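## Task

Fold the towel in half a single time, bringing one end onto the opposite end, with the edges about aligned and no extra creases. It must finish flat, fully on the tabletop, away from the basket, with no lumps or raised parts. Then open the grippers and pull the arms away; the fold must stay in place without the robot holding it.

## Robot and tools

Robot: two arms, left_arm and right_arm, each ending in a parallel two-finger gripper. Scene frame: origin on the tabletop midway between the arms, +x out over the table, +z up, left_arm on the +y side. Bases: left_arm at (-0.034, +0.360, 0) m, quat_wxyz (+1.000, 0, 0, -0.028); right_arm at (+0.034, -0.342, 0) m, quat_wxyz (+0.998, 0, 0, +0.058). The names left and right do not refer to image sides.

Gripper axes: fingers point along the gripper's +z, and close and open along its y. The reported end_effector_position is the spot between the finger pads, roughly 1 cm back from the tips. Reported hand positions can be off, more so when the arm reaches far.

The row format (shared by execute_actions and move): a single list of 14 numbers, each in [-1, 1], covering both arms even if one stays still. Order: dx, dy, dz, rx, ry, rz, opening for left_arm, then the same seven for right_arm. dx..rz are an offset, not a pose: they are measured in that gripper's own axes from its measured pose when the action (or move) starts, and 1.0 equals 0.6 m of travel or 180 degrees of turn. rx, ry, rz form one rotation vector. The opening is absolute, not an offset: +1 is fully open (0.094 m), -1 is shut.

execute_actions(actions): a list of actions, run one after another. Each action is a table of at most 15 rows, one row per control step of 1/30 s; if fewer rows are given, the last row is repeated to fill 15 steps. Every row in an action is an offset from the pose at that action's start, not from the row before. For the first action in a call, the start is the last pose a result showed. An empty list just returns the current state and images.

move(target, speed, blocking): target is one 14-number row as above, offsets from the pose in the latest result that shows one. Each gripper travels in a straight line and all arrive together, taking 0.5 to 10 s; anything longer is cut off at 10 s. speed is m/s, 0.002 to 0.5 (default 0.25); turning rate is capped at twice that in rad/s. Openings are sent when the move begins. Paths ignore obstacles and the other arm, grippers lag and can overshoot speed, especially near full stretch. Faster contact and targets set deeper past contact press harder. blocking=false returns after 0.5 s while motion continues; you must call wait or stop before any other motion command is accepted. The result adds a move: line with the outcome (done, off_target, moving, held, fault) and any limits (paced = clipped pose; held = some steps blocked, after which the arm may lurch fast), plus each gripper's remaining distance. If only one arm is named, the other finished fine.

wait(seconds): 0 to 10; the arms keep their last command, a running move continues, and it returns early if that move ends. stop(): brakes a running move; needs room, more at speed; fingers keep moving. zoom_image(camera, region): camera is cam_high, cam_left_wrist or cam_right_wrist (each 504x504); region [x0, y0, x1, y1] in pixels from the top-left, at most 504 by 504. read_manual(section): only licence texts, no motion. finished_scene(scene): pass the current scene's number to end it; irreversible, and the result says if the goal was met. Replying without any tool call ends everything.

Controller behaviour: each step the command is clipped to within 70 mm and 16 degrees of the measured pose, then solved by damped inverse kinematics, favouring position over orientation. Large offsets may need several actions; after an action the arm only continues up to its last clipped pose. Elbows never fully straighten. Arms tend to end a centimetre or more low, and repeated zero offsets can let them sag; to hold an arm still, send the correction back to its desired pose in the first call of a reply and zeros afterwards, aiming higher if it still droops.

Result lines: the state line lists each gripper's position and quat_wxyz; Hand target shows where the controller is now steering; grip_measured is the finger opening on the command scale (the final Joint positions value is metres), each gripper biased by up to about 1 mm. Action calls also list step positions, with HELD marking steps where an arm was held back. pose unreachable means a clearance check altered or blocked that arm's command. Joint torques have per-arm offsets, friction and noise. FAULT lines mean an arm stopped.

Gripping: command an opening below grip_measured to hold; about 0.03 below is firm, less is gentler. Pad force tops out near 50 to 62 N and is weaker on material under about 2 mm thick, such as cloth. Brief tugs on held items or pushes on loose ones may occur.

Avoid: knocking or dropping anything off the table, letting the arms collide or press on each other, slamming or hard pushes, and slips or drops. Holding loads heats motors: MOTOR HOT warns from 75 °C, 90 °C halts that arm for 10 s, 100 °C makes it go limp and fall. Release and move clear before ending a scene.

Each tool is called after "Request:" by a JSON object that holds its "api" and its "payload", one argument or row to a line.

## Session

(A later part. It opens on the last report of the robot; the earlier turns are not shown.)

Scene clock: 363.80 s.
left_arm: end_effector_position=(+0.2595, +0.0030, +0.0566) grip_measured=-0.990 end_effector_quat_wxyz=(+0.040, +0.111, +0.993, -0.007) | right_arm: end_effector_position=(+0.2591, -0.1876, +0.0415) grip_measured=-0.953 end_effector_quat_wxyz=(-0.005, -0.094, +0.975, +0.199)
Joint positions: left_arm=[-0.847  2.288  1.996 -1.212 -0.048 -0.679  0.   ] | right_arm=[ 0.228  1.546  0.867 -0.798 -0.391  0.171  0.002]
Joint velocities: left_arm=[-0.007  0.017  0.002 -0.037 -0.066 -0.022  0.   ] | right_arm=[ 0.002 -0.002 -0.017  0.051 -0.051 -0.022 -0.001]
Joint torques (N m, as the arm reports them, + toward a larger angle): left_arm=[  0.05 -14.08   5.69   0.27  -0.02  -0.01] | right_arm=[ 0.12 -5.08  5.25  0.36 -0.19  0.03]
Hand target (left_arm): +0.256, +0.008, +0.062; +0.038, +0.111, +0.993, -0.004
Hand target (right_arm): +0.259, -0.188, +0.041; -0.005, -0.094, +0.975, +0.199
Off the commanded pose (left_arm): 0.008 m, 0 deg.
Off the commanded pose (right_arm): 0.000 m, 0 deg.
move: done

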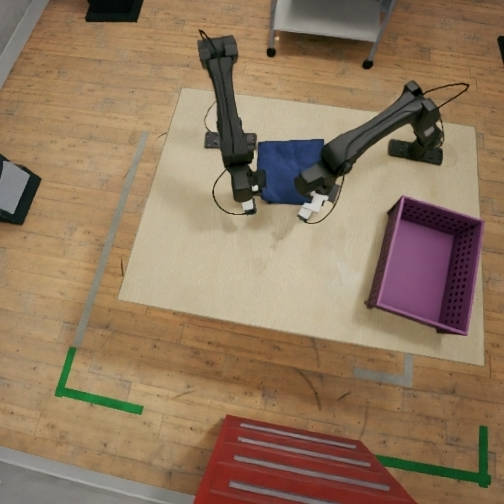

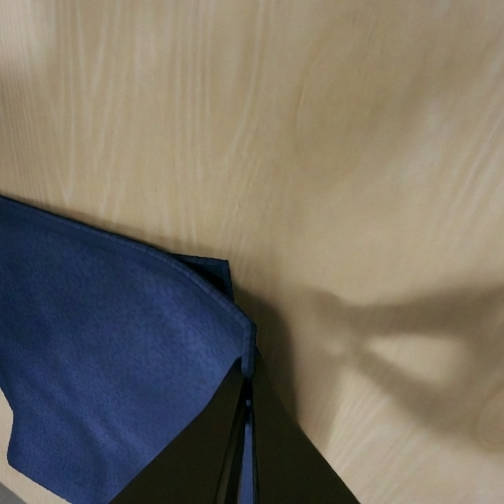

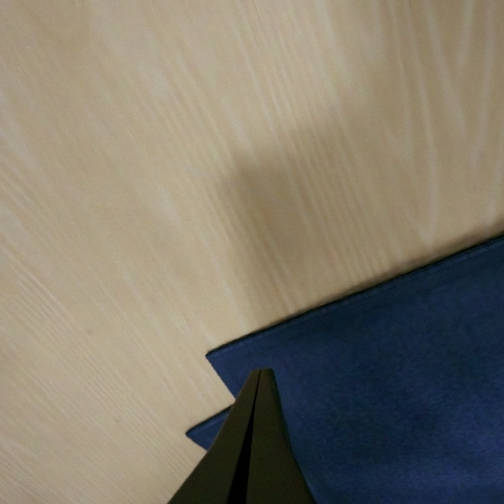

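Request:
{"api": "move", "payload": {
  "target": [0.03,0.008,0,0,0,0,-0.2, 0,0,0,0,0,0,-1],
  "speed": 0.08
}}

Request:
{"api": "move", "payload": {
  "target": [0,0,0.095,0,0,0,-0.2, 0,0,0,0,0,0,-1],
  "speed": 0.08
}}

Request:
{"api": "move", "payload": {
  "target": [0,0,0.03,0,0,0,-1, 0,0,0,0,0,0,-1],
  "speed": 0.05
}}

Request:
{"api": "move", "payload": {
  "target": [0.02,0.02,-0.08,0,0,0,-1, 0,0,0,0,0,0,-1],
  "speed": 0.06
}}

Scene clock: 386.50 s.
left_arm: end_effector_position=(+0.2443, +0.0162, +0.0491) grip_measured=-0.203 end_effector_quat_wxyz=(+0.030, +0.111, +0.993, +0.004) | right_arm: end_effector_position=(+0.2591, -0.1876, +0.0415) grip_measured=-0.953 end_effector_quat_wxyz=(-0.005, -0.094, +0.975, +0.199)
Joint positions: left_arm=[-0.856  2.234  1.877 -1.177 -0.048 -0.688  0.037] | right_arm=[ 0.228  1.546  0.867 -0.798 -0.391  0.171  0.002]
Joint velocities: left_arm=[ 0.007 -0.002  0.012  0.007 -0.051 -0.051 -0.   ] | right_arm=[ 0.007 -0.007 -0.012  0.037 -0.051  0.022  0.   ]
Joint torques (N m, as the arm reports them, + toward a larger angle): left_arm=[ -0.87 -13.74   5.77   0.46  -0.01  -0.12] | right_arm=[ 0.06 -5.1   5.16  0.34 -0.2   0.04]
Hand target (left_arm): +0.243, +0.012, +0.055; +0.040, +0.111, +0.993, -0.007
Hand target (right_arm): +0.259, -0.188, +0.041; -0.005, -0.094, +0.975, +0.199
Off the commanded pose (left_arm): 0.008 m, 2 deg.
Off the commanded pose (right_arm): 0.000 m, 0 deg.
move: done

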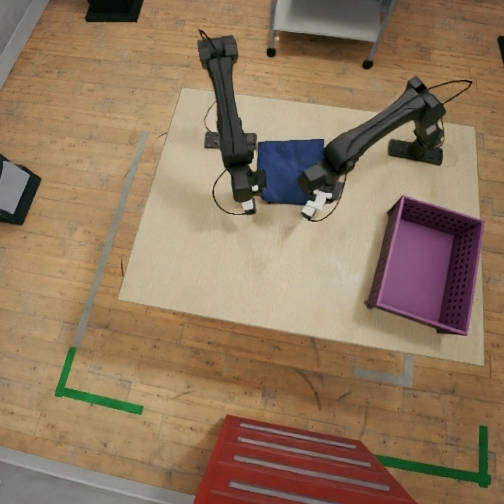

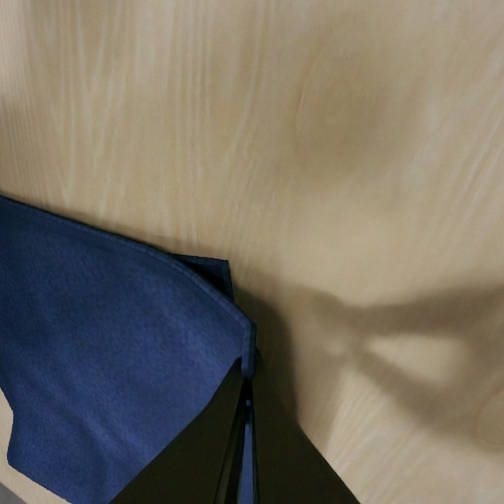

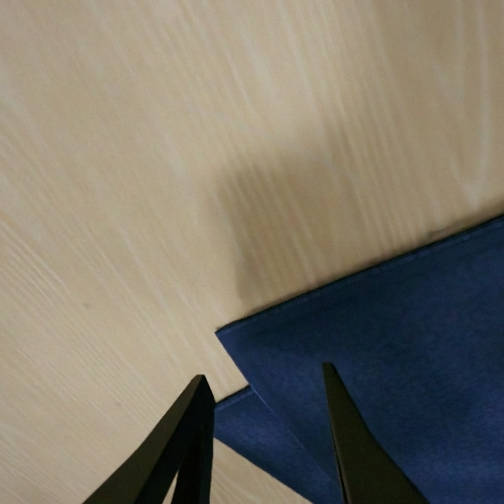

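Scene clock: 387.47 s.
left_arm: end_effector_position=(+0.2439, +0.0160, +0.0162) grip_measured=-0.203 end_effector_quat_wxyz=(+0.029, +0.111, +0.993, +0.003) | right_arm: end_effector_position=(+0.2591, -0.1876, +0.0415) grip_measured=-0.953 end_effector_quat_wxyz=(-0.005, -0.094, +0.975, +0.199)
Joint positions: left_arm=[-0.856  2.259  1.785 -1.061 -0.045 -0.688  0.037] | right_arm=[ 0.228  1.546  0.867 -0.798 -0.391  0.171  0.002]
Joint velocities: left_arm=[-0.012 -0.017 -0.007 -0.007  0.037 -0.051  0.001] | right_arm=[ 0.002 -0.007 -0.007  0.081  0.051 -0.022 -0.001]
Joint torques (N m, as the arm reports them, + toward a larger angle): left_arm=[ 0.33 -9.3   3.07  0.92  0.    0.03] | right_arm=[ 0.07 -5.05  5.17  0.35 -0.19  0.04]
Hand target (left_arm): +0.246, +0.016, -0.007; +0.029, +0.111, +0.993, +0.004
Hand target (right_arm): +0.259, -0.188, +0.041; -0.005, -0.094, +0.975, +0.199
Off the commanded pose (left_arm): 0.024 m, 0 deg.
Off the commanded pose (right_arm): 0.000 m, 0 deg.
move: off_target (left_arm)

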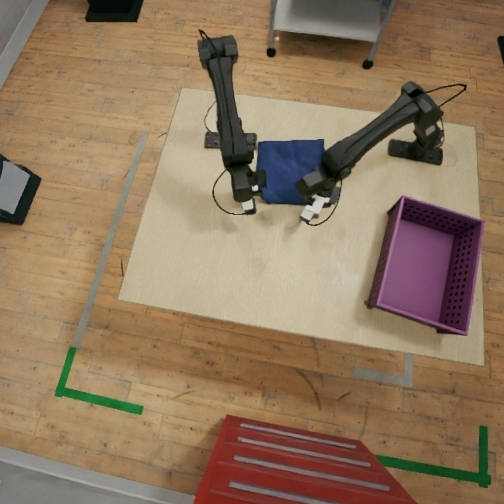

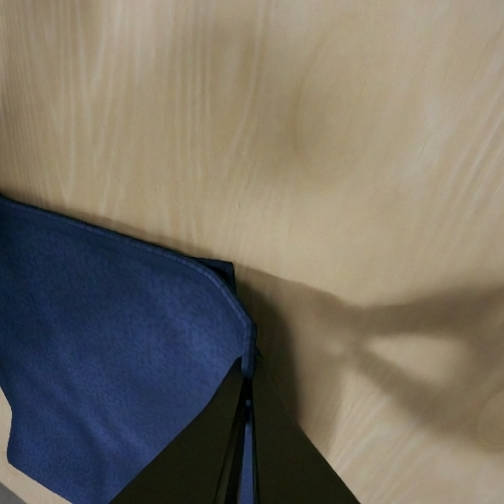

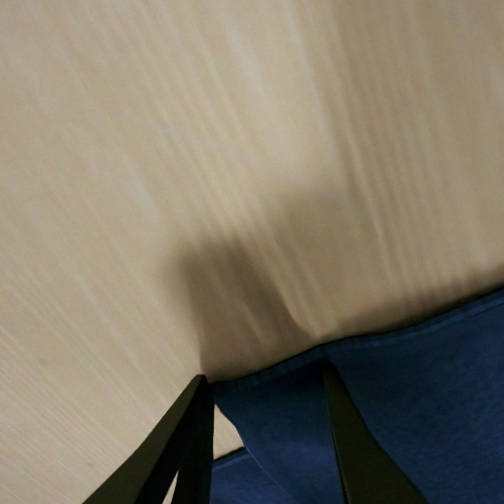

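Scene clock: 388.17 s.
left_arm: end_effector_position=(+0.2446, +0.0131, +0.0172) grip_measured=-0.958 end_effector_quat_wxyz=(+0.031, +0.111, +0.993, -0.005) | right_arm: end_effector_position=(+0.2591, -0.1876, +0.0415) grip_measured=-0.953 end_effector_quat_wxyz=(-0.005, -0.094, +0.975, +0.199)
Joint positions: left_arm=[-0.856  2.254  1.782 -1.048 -0.038 -0.688  0.002] | right_arm=[ 0.228  1.546  0.867 -0.798 -0.391  0.171  0.002]
Joint velocities: left_arm=[-0.002  0.017  0.002 -0.007  0.066 -0.051 -0.001] | right_arm=[-0.012 -0.007  0.007  0.037 -0.066 -0.051 -0.001]
Joint torques (N m, as the arm reports them, + toward a larger angle): left_arm=[ 0.12 -9.96  3.68  0.69 -0.07  0.03] | right_arm=[ 0.02 -5.02  5.23  0.35 -0.2   0.02]
Hand target (left_arm): +0.244, +0.016, -0.001; +0.028, +0.111, +0.993, +0.003
Hand target (right_arm): +0.259, -0.188, +0.041; -0.005, -0.094, +0.975, +0.199
Off the commanded pose (left_arm): 0.019 m, 1 deg.
Off the commanded pose (right_arm): 0.000 m, 0 deg.
move: off_target (left_arm)

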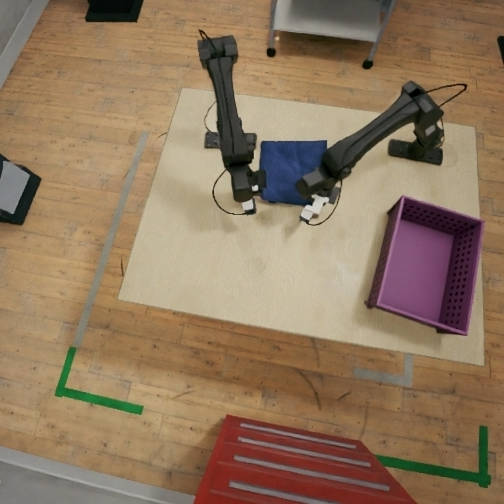

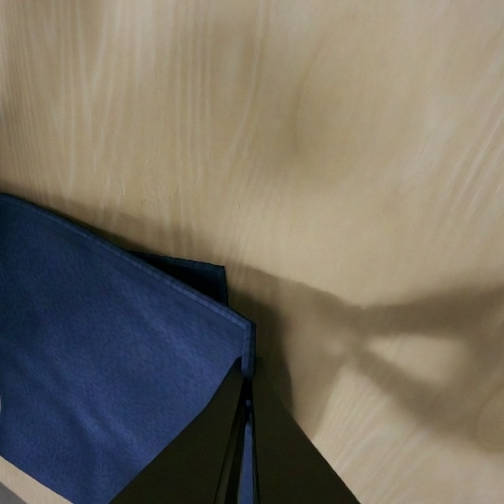

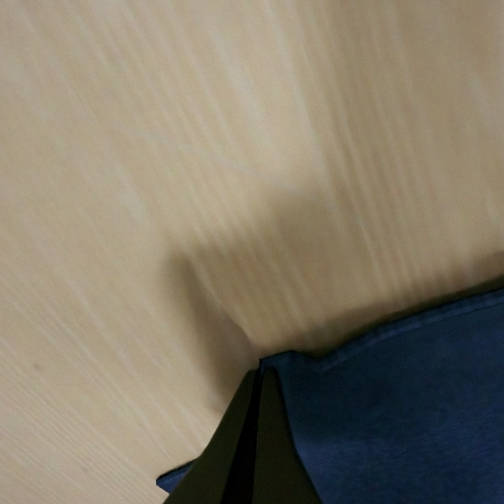

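Scene clock: 389.37 s.
left_arm: end_effector_position=(+0.2366, +0.0204, +0.0556) grip_measured=-0.958 end_effector_quat_wxyz=(+0.034, +0.111, +0.993, -0.016) | right_arm: end_effector_position=(+0.2588, -0.1867, +0.0419) grip_measured=-0.953 end_effector_quat_wxyz=(-0.006, -0.094, +0.975, +0.202)
Joint positions: left_arm=[-0.856  2.16   1.782 -1.122 -0.028 -0.688  0.002] | right_arm=[ 0.228  1.546  0.867 -0.798 -0.396  0.171  0.002]
Joint velocities: left_arm=[-0.012 -0.002 -0.012 -0.037 -0.007 -0.022 -0.   ] | right_arm=[ 0.002 -0.007 -0.007 -0.022  0.022 -0.139 -0.   ]
Joint torques (N m, as the arm reports them, + toward a larger angle): left_arm=[  0.09 -13.09   7.3    0.    -0.11   0.01] | right_arm=[ 0.06 -4.99  5.19  0.33 -0.12  0.05]
Hand target (left_arm): +0.233, +0.029, +0.064; +0.032, +0.111, +0.993, -0.005
Hand target (right_arm): +0.259, -0.188, +0.041; -0.005, -0.094, +0.975, +0.199
Off the commanded pose (left_arm): 0.012 m, 1 deg.
Off the commanded pose (right_arm): 0.001 m, 0 deg.
move: off_target (left_arm)

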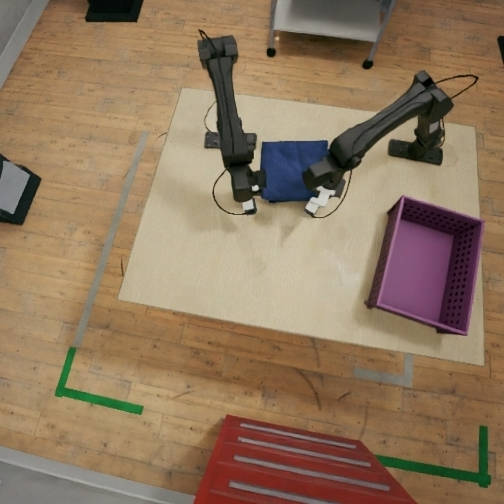

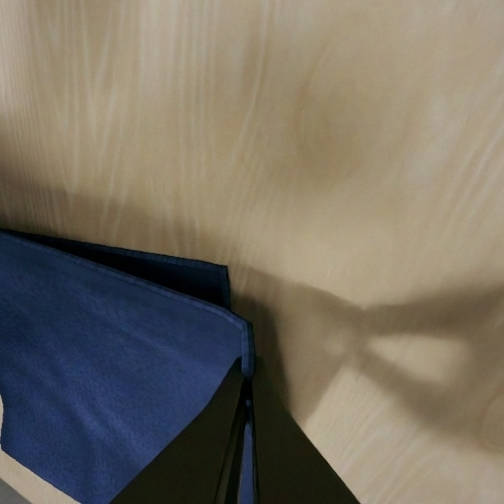

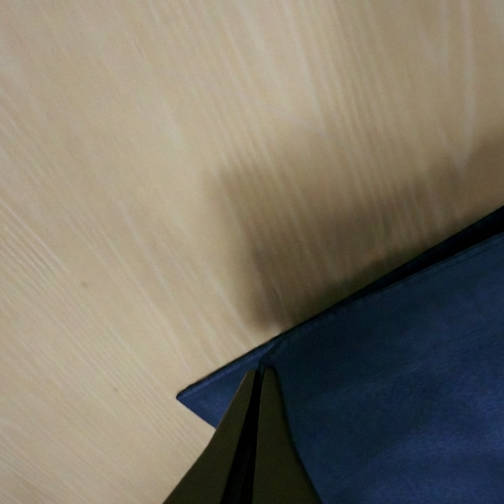

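Request:
{"api": "move", "payload": {
  "target": [0.035,0.04,0.02,0,0,0,-1, -0.02,0.05,0.025,0,0,0,-1],
  "speed": 0.05
}}

Scene clock: 401.87 s.
left_arm: end_effector_position=(+0.2170, +0.0434, +0.0352) grip_measured=-0.958 end_effector_quat_wxyz=(+0.025, +0.114, +0.993, -0.011) | right_arm: end_effector_position=(+0.2565, -0.1552, +0.0400) grip_measured=-0.953 end_effector_quat_wxyz=(-0.012, -0.093, +0.974, +0.208)
Joint positions: left_arm=[-0.856  2.077  1.571 -1.014 -0.02  -0.684  0.002] | right_arm=[ 0.337  1.586  0.894 -0.748 -0.399  0.29   0.002]
Joint velocities: left_arm=[-0.002  0.002  0.007  0.095 -0.007  0.007  0.   ] | right_arm=[-0.007  0.022 -0.007  0.051 -0.051 -0.007  0.   ]
Joint torques (N m, as the arm reports them, + toward a larger angle): left_arm=[  1.   -12.51   5.54   0.39  -0.02   0.12] | right_arm=[ 0.64 -4.08  7.13  0.49 -0.06  0.05]
Hand target (left_arm): +0.222, +0.048, +0.041; +0.034, +0.111, +0.993, -0.015
Hand target (right_arm): +0.264, -0.151, +0.040; -0.006, -0.094, +0.975, +0.203
Off the commanded pose (left_arm): 0.009 m, 1 deg.
Off the commanded pose (right_arm): 0.009 m, 1 deg.
move: done

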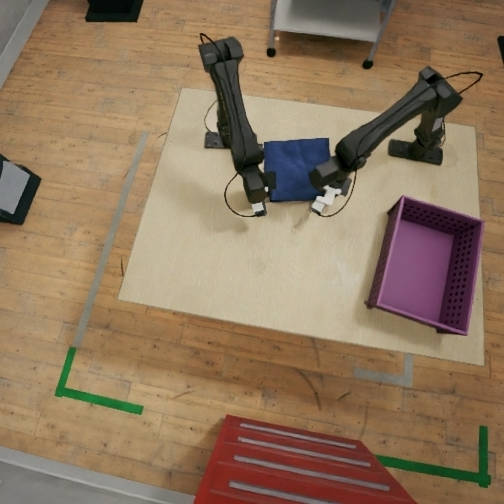

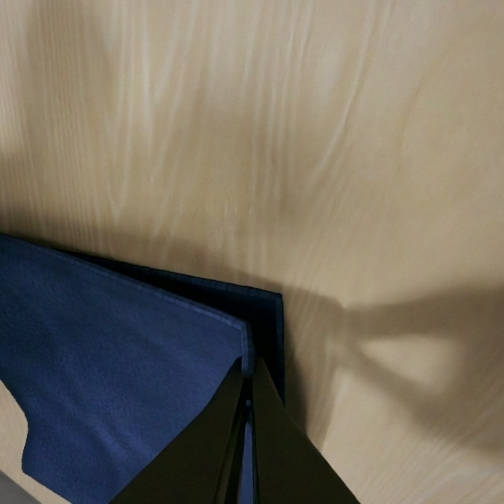

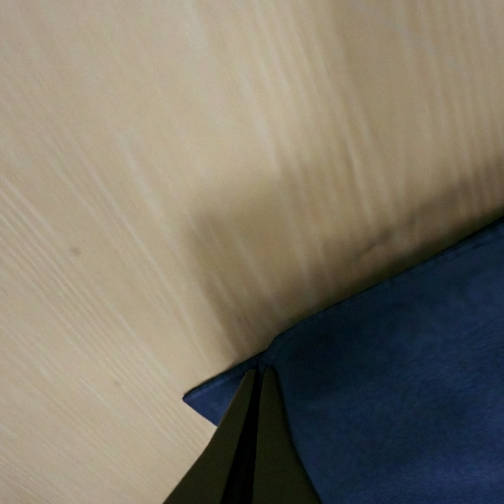

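A bit more, then release.

Request:
{"api": "move", "payload": {
  "target": [0.02,0.03,-0.01,0,0,0,-1, -0.015,0.02,0.01,0,0,0,-1],
  "speed": 0.05
}}

Request:
{"api": "move", "payload": {
  "target": [0,0,0,0,0,0,0.2, 0,0,0,0,0,0,0.2]
}}

Request:
{"api": "move", "payload": {
  "target": [0.15,0.2,-0.3,0,0,0,1, 0,-0.1,-0.35,0,0,0,1],
  "speed": 0.2
}}

Request:
{"api": "zoom_image", "payload": {
  "camera": "cam_high",
  "region": [200, 100, 400, 260]
}}

Scene clock: 409.80 s.
left_arm: end_effector_position=(+0.2083, +0.0556, +0.0367) grip_measured=-0.958 end_effector_quat_wxyz=(+0.024, +0.115, +0.993, -0.015) | right_arm: end_effector_position=(+0.2568, -0.1448, +0.0387) grip_measured=-0.953 end_effector_quat_wxyz=(-0.016, -0.090, +0.974, +0.209)
Joint positions: left_arm=[-0.851  2.016  1.485 -0.985 -0.012 -0.677  0.002] | right_arm=[ 0.368  1.609  0.91  -0.733 -0.401  0.327  0.002]
Joint velocities: left_arm=[-0.017  0.007  0.002 -0.007 -0.037  0.007  0.001] | right_arm=[-0.007  0.007 -0.007 -0.022  0.022  0.051  0.   ]
Joint torques (N m, as the arm reports them, + toward a larger angle): left_arm=[  0.91 -11.65   5.21   0.23  -0.04   0.06] | right_arm=[ 0.56 -4.21  7.12  0.46 -0.15  0.06]
Hand target (left_arm): +0.209, +0.064, +0.040; +0.025, +0.114, +0.993, -0.011
Hand target (right_arm): +0.263, -0.140, +0.040; -0.012, -0.093, +0.974, +0.208
Off the commanded pose (left_arm): 0.009 m, 0 deg.
Off the commanded pose (right_arm): 0.008 m, 1 deg.
move: done

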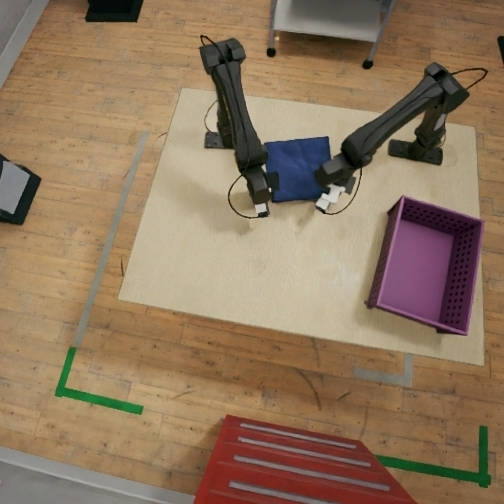

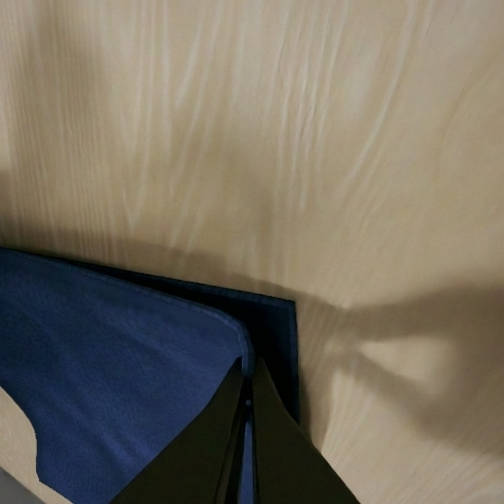

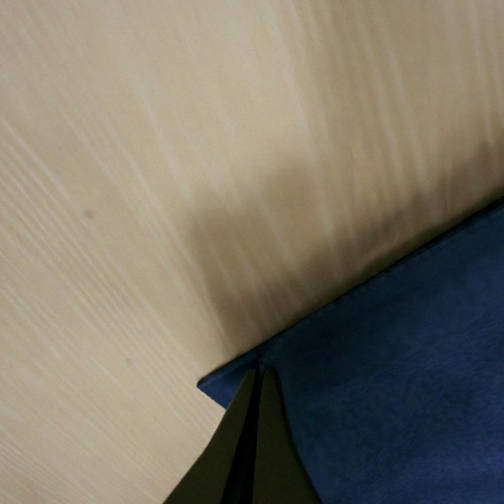

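Scene clock: 410.30 s.
left_arm: end_effector_position=(+0.2083, +0.0555, +0.0367) grip_measured=+0.197 end_effector_quat_wxyz=(+0.024, +0.115, +0.993, -0.016) | right_arm: end_effector_position=(+0.2568, -0.1448, +0.0387) grip_measured=+0.197 end_effector_quat_wxyz=(-0.016, -0.090, +0.974, +0.209)
Joint positions: left_arm=[-0.851  2.016  1.485 -0.985 -0.012 -0.677  0.056] | right_arm=[ 0.368  1.609  0.91  -0.733 -0.401  0.327  0.056]
Joint velocities: left_arm=[-0.002  0.017 -0.012  0.066 -0.081  0.007  0.001] | right_arm=[-0.007 -0.002 -0.007 -0.022  0.037 -0.066 -0.002]
Joint torques (N m, as the arm reports them, + toward a larger angle): left_arm=[-0.1  -9.98  7.01  0.34  0.02 -0.02] | right_arm=[-0.09 -5.65  5.19  0.44 -0.19  0.02]
Hand target (left_arm): +0.208, +0.056, +0.037; +0.024, +0.115, +0.993, -0.015
Hand target (right_arm): +0.257, -0.145, +0.039; -0.016, -0.090, +0.974, +0.209
Off the commanded pose (left_arm): 0.000 m, 0 deg.
Off the commanded pose (right_arm): 0.000 m, 0 deg.
move: done

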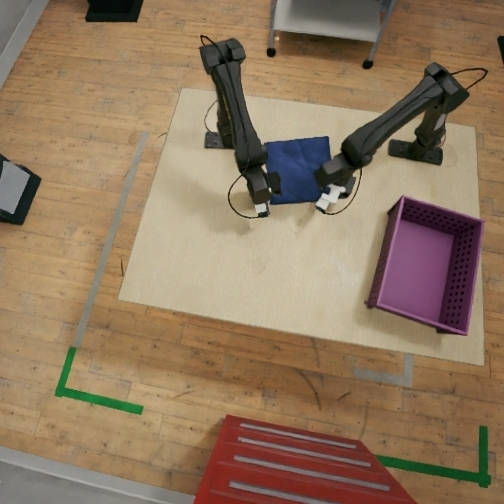

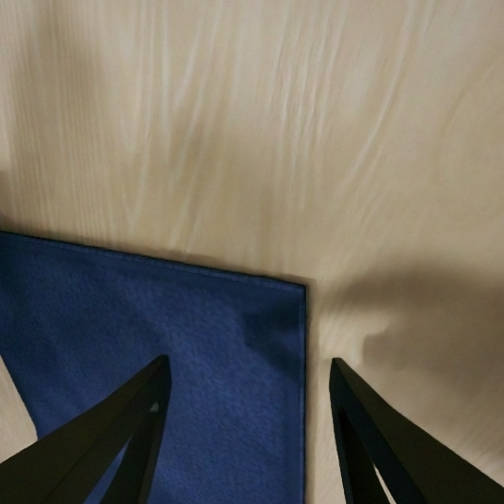

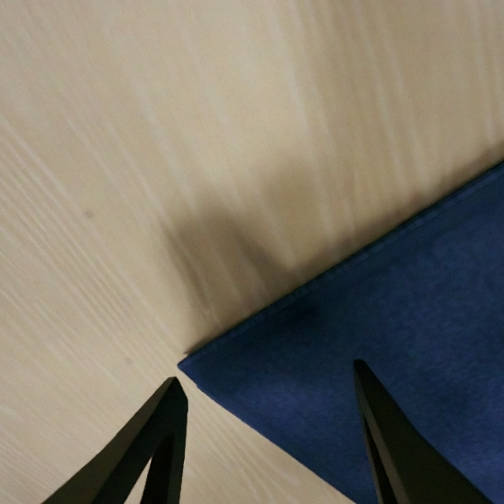

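Scene clock: 412.10 s.
left_arm: end_effector_position=(+0.1410, +0.2010, +0.1979) grip_measured=+1.000 end_effector_quat_wxyz=(+0.015, +0.115, +0.993, -0.007) | right_arm: end_effector_position=(+0.2831, -0.2810, +0.1951) grip_measured=+1.000 end_effector_quat_wxyz=(+0.010, -0.078, +0.976, +0.201)
Joint positions: left_arm=[-0.691  1.438  1.462 -1.563 -0.007 -0.517  0.094] | right_arm=[-0.159  1.517  1.463 -1.549 -0.404 -0.209  0.094]
Joint velocities: left_arm=[ 0.007  0.007 -0.007  0.007  0.022 -0.022  0.   ] | right_arm=[-0.007  0.012 -0.027  0.051 -0.022 -0.037  0.   ]
Joint torques (N m, as the arm reports them, + toward a larger angle): left_arm=[ 0.79 -5.32  9.16  0.22  0.05  0.08] | right_arm=[-0.55 -6.14  6.86  0.03 -0.23 -0.05]
Hand target (left_arm): +0.142, +0.202, +0.206; +0.023, +0.115, +0.993, -0.015
Hand target (right_arm): +0.284, -0.283, +0.205; +0.026, -0.082, +0.976, +0.200
Off the commanded pose (left_arm): 0.011 m, 1 deg.
Off the commanded pose (right_arm): 0.011 m, 3 deg.
joint sent to its limit (left arm) — the command would take joint 4 (wrist pitch) past its lower limit, so that joint was sent only as far as its limit.
joint sent to its limit (right arm) — the command would take joint 4 (wrist pitch) past its lower limit, so that joint was sent only as far as its limit.
move: off_target (left_arm, right_arm)

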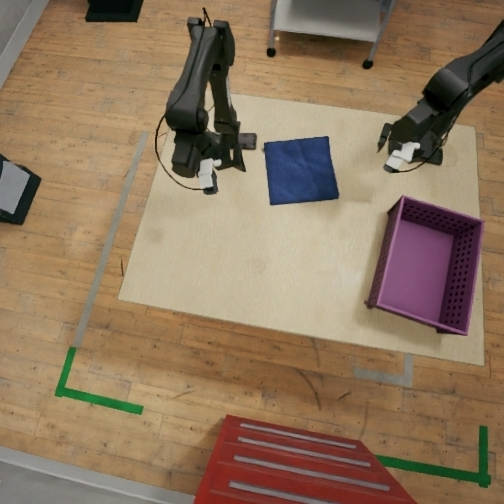

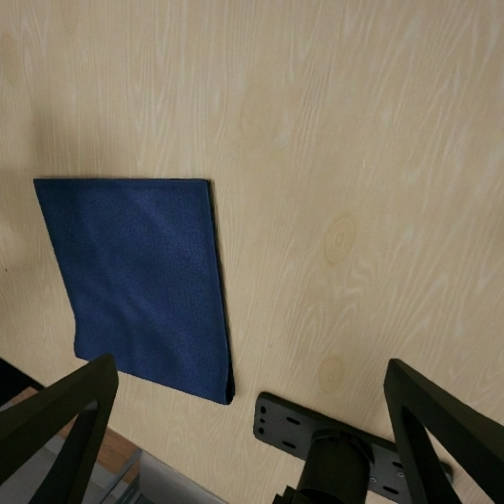

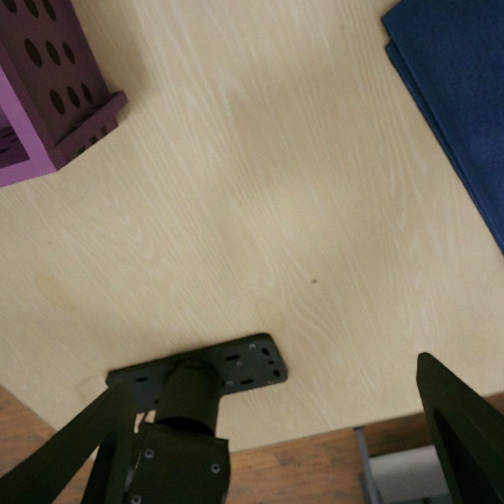

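Region (200, 100, 400, 260) of cam_high's 504x504 image, scaled by 2.520, with more detail than that image has; it fills the top 403 rows of this view, and the rest is white.

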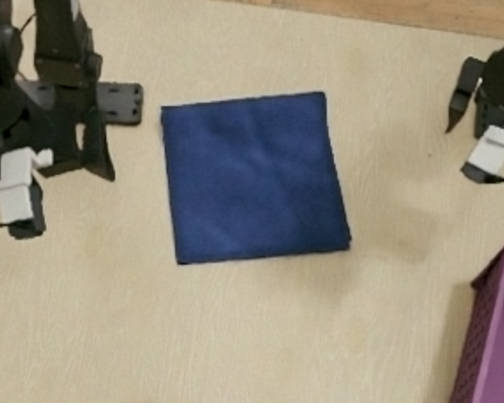

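Request:
{"api": "finished_scene", "payload": {
  "scene": 2
}}

The scene is finished: the task was done.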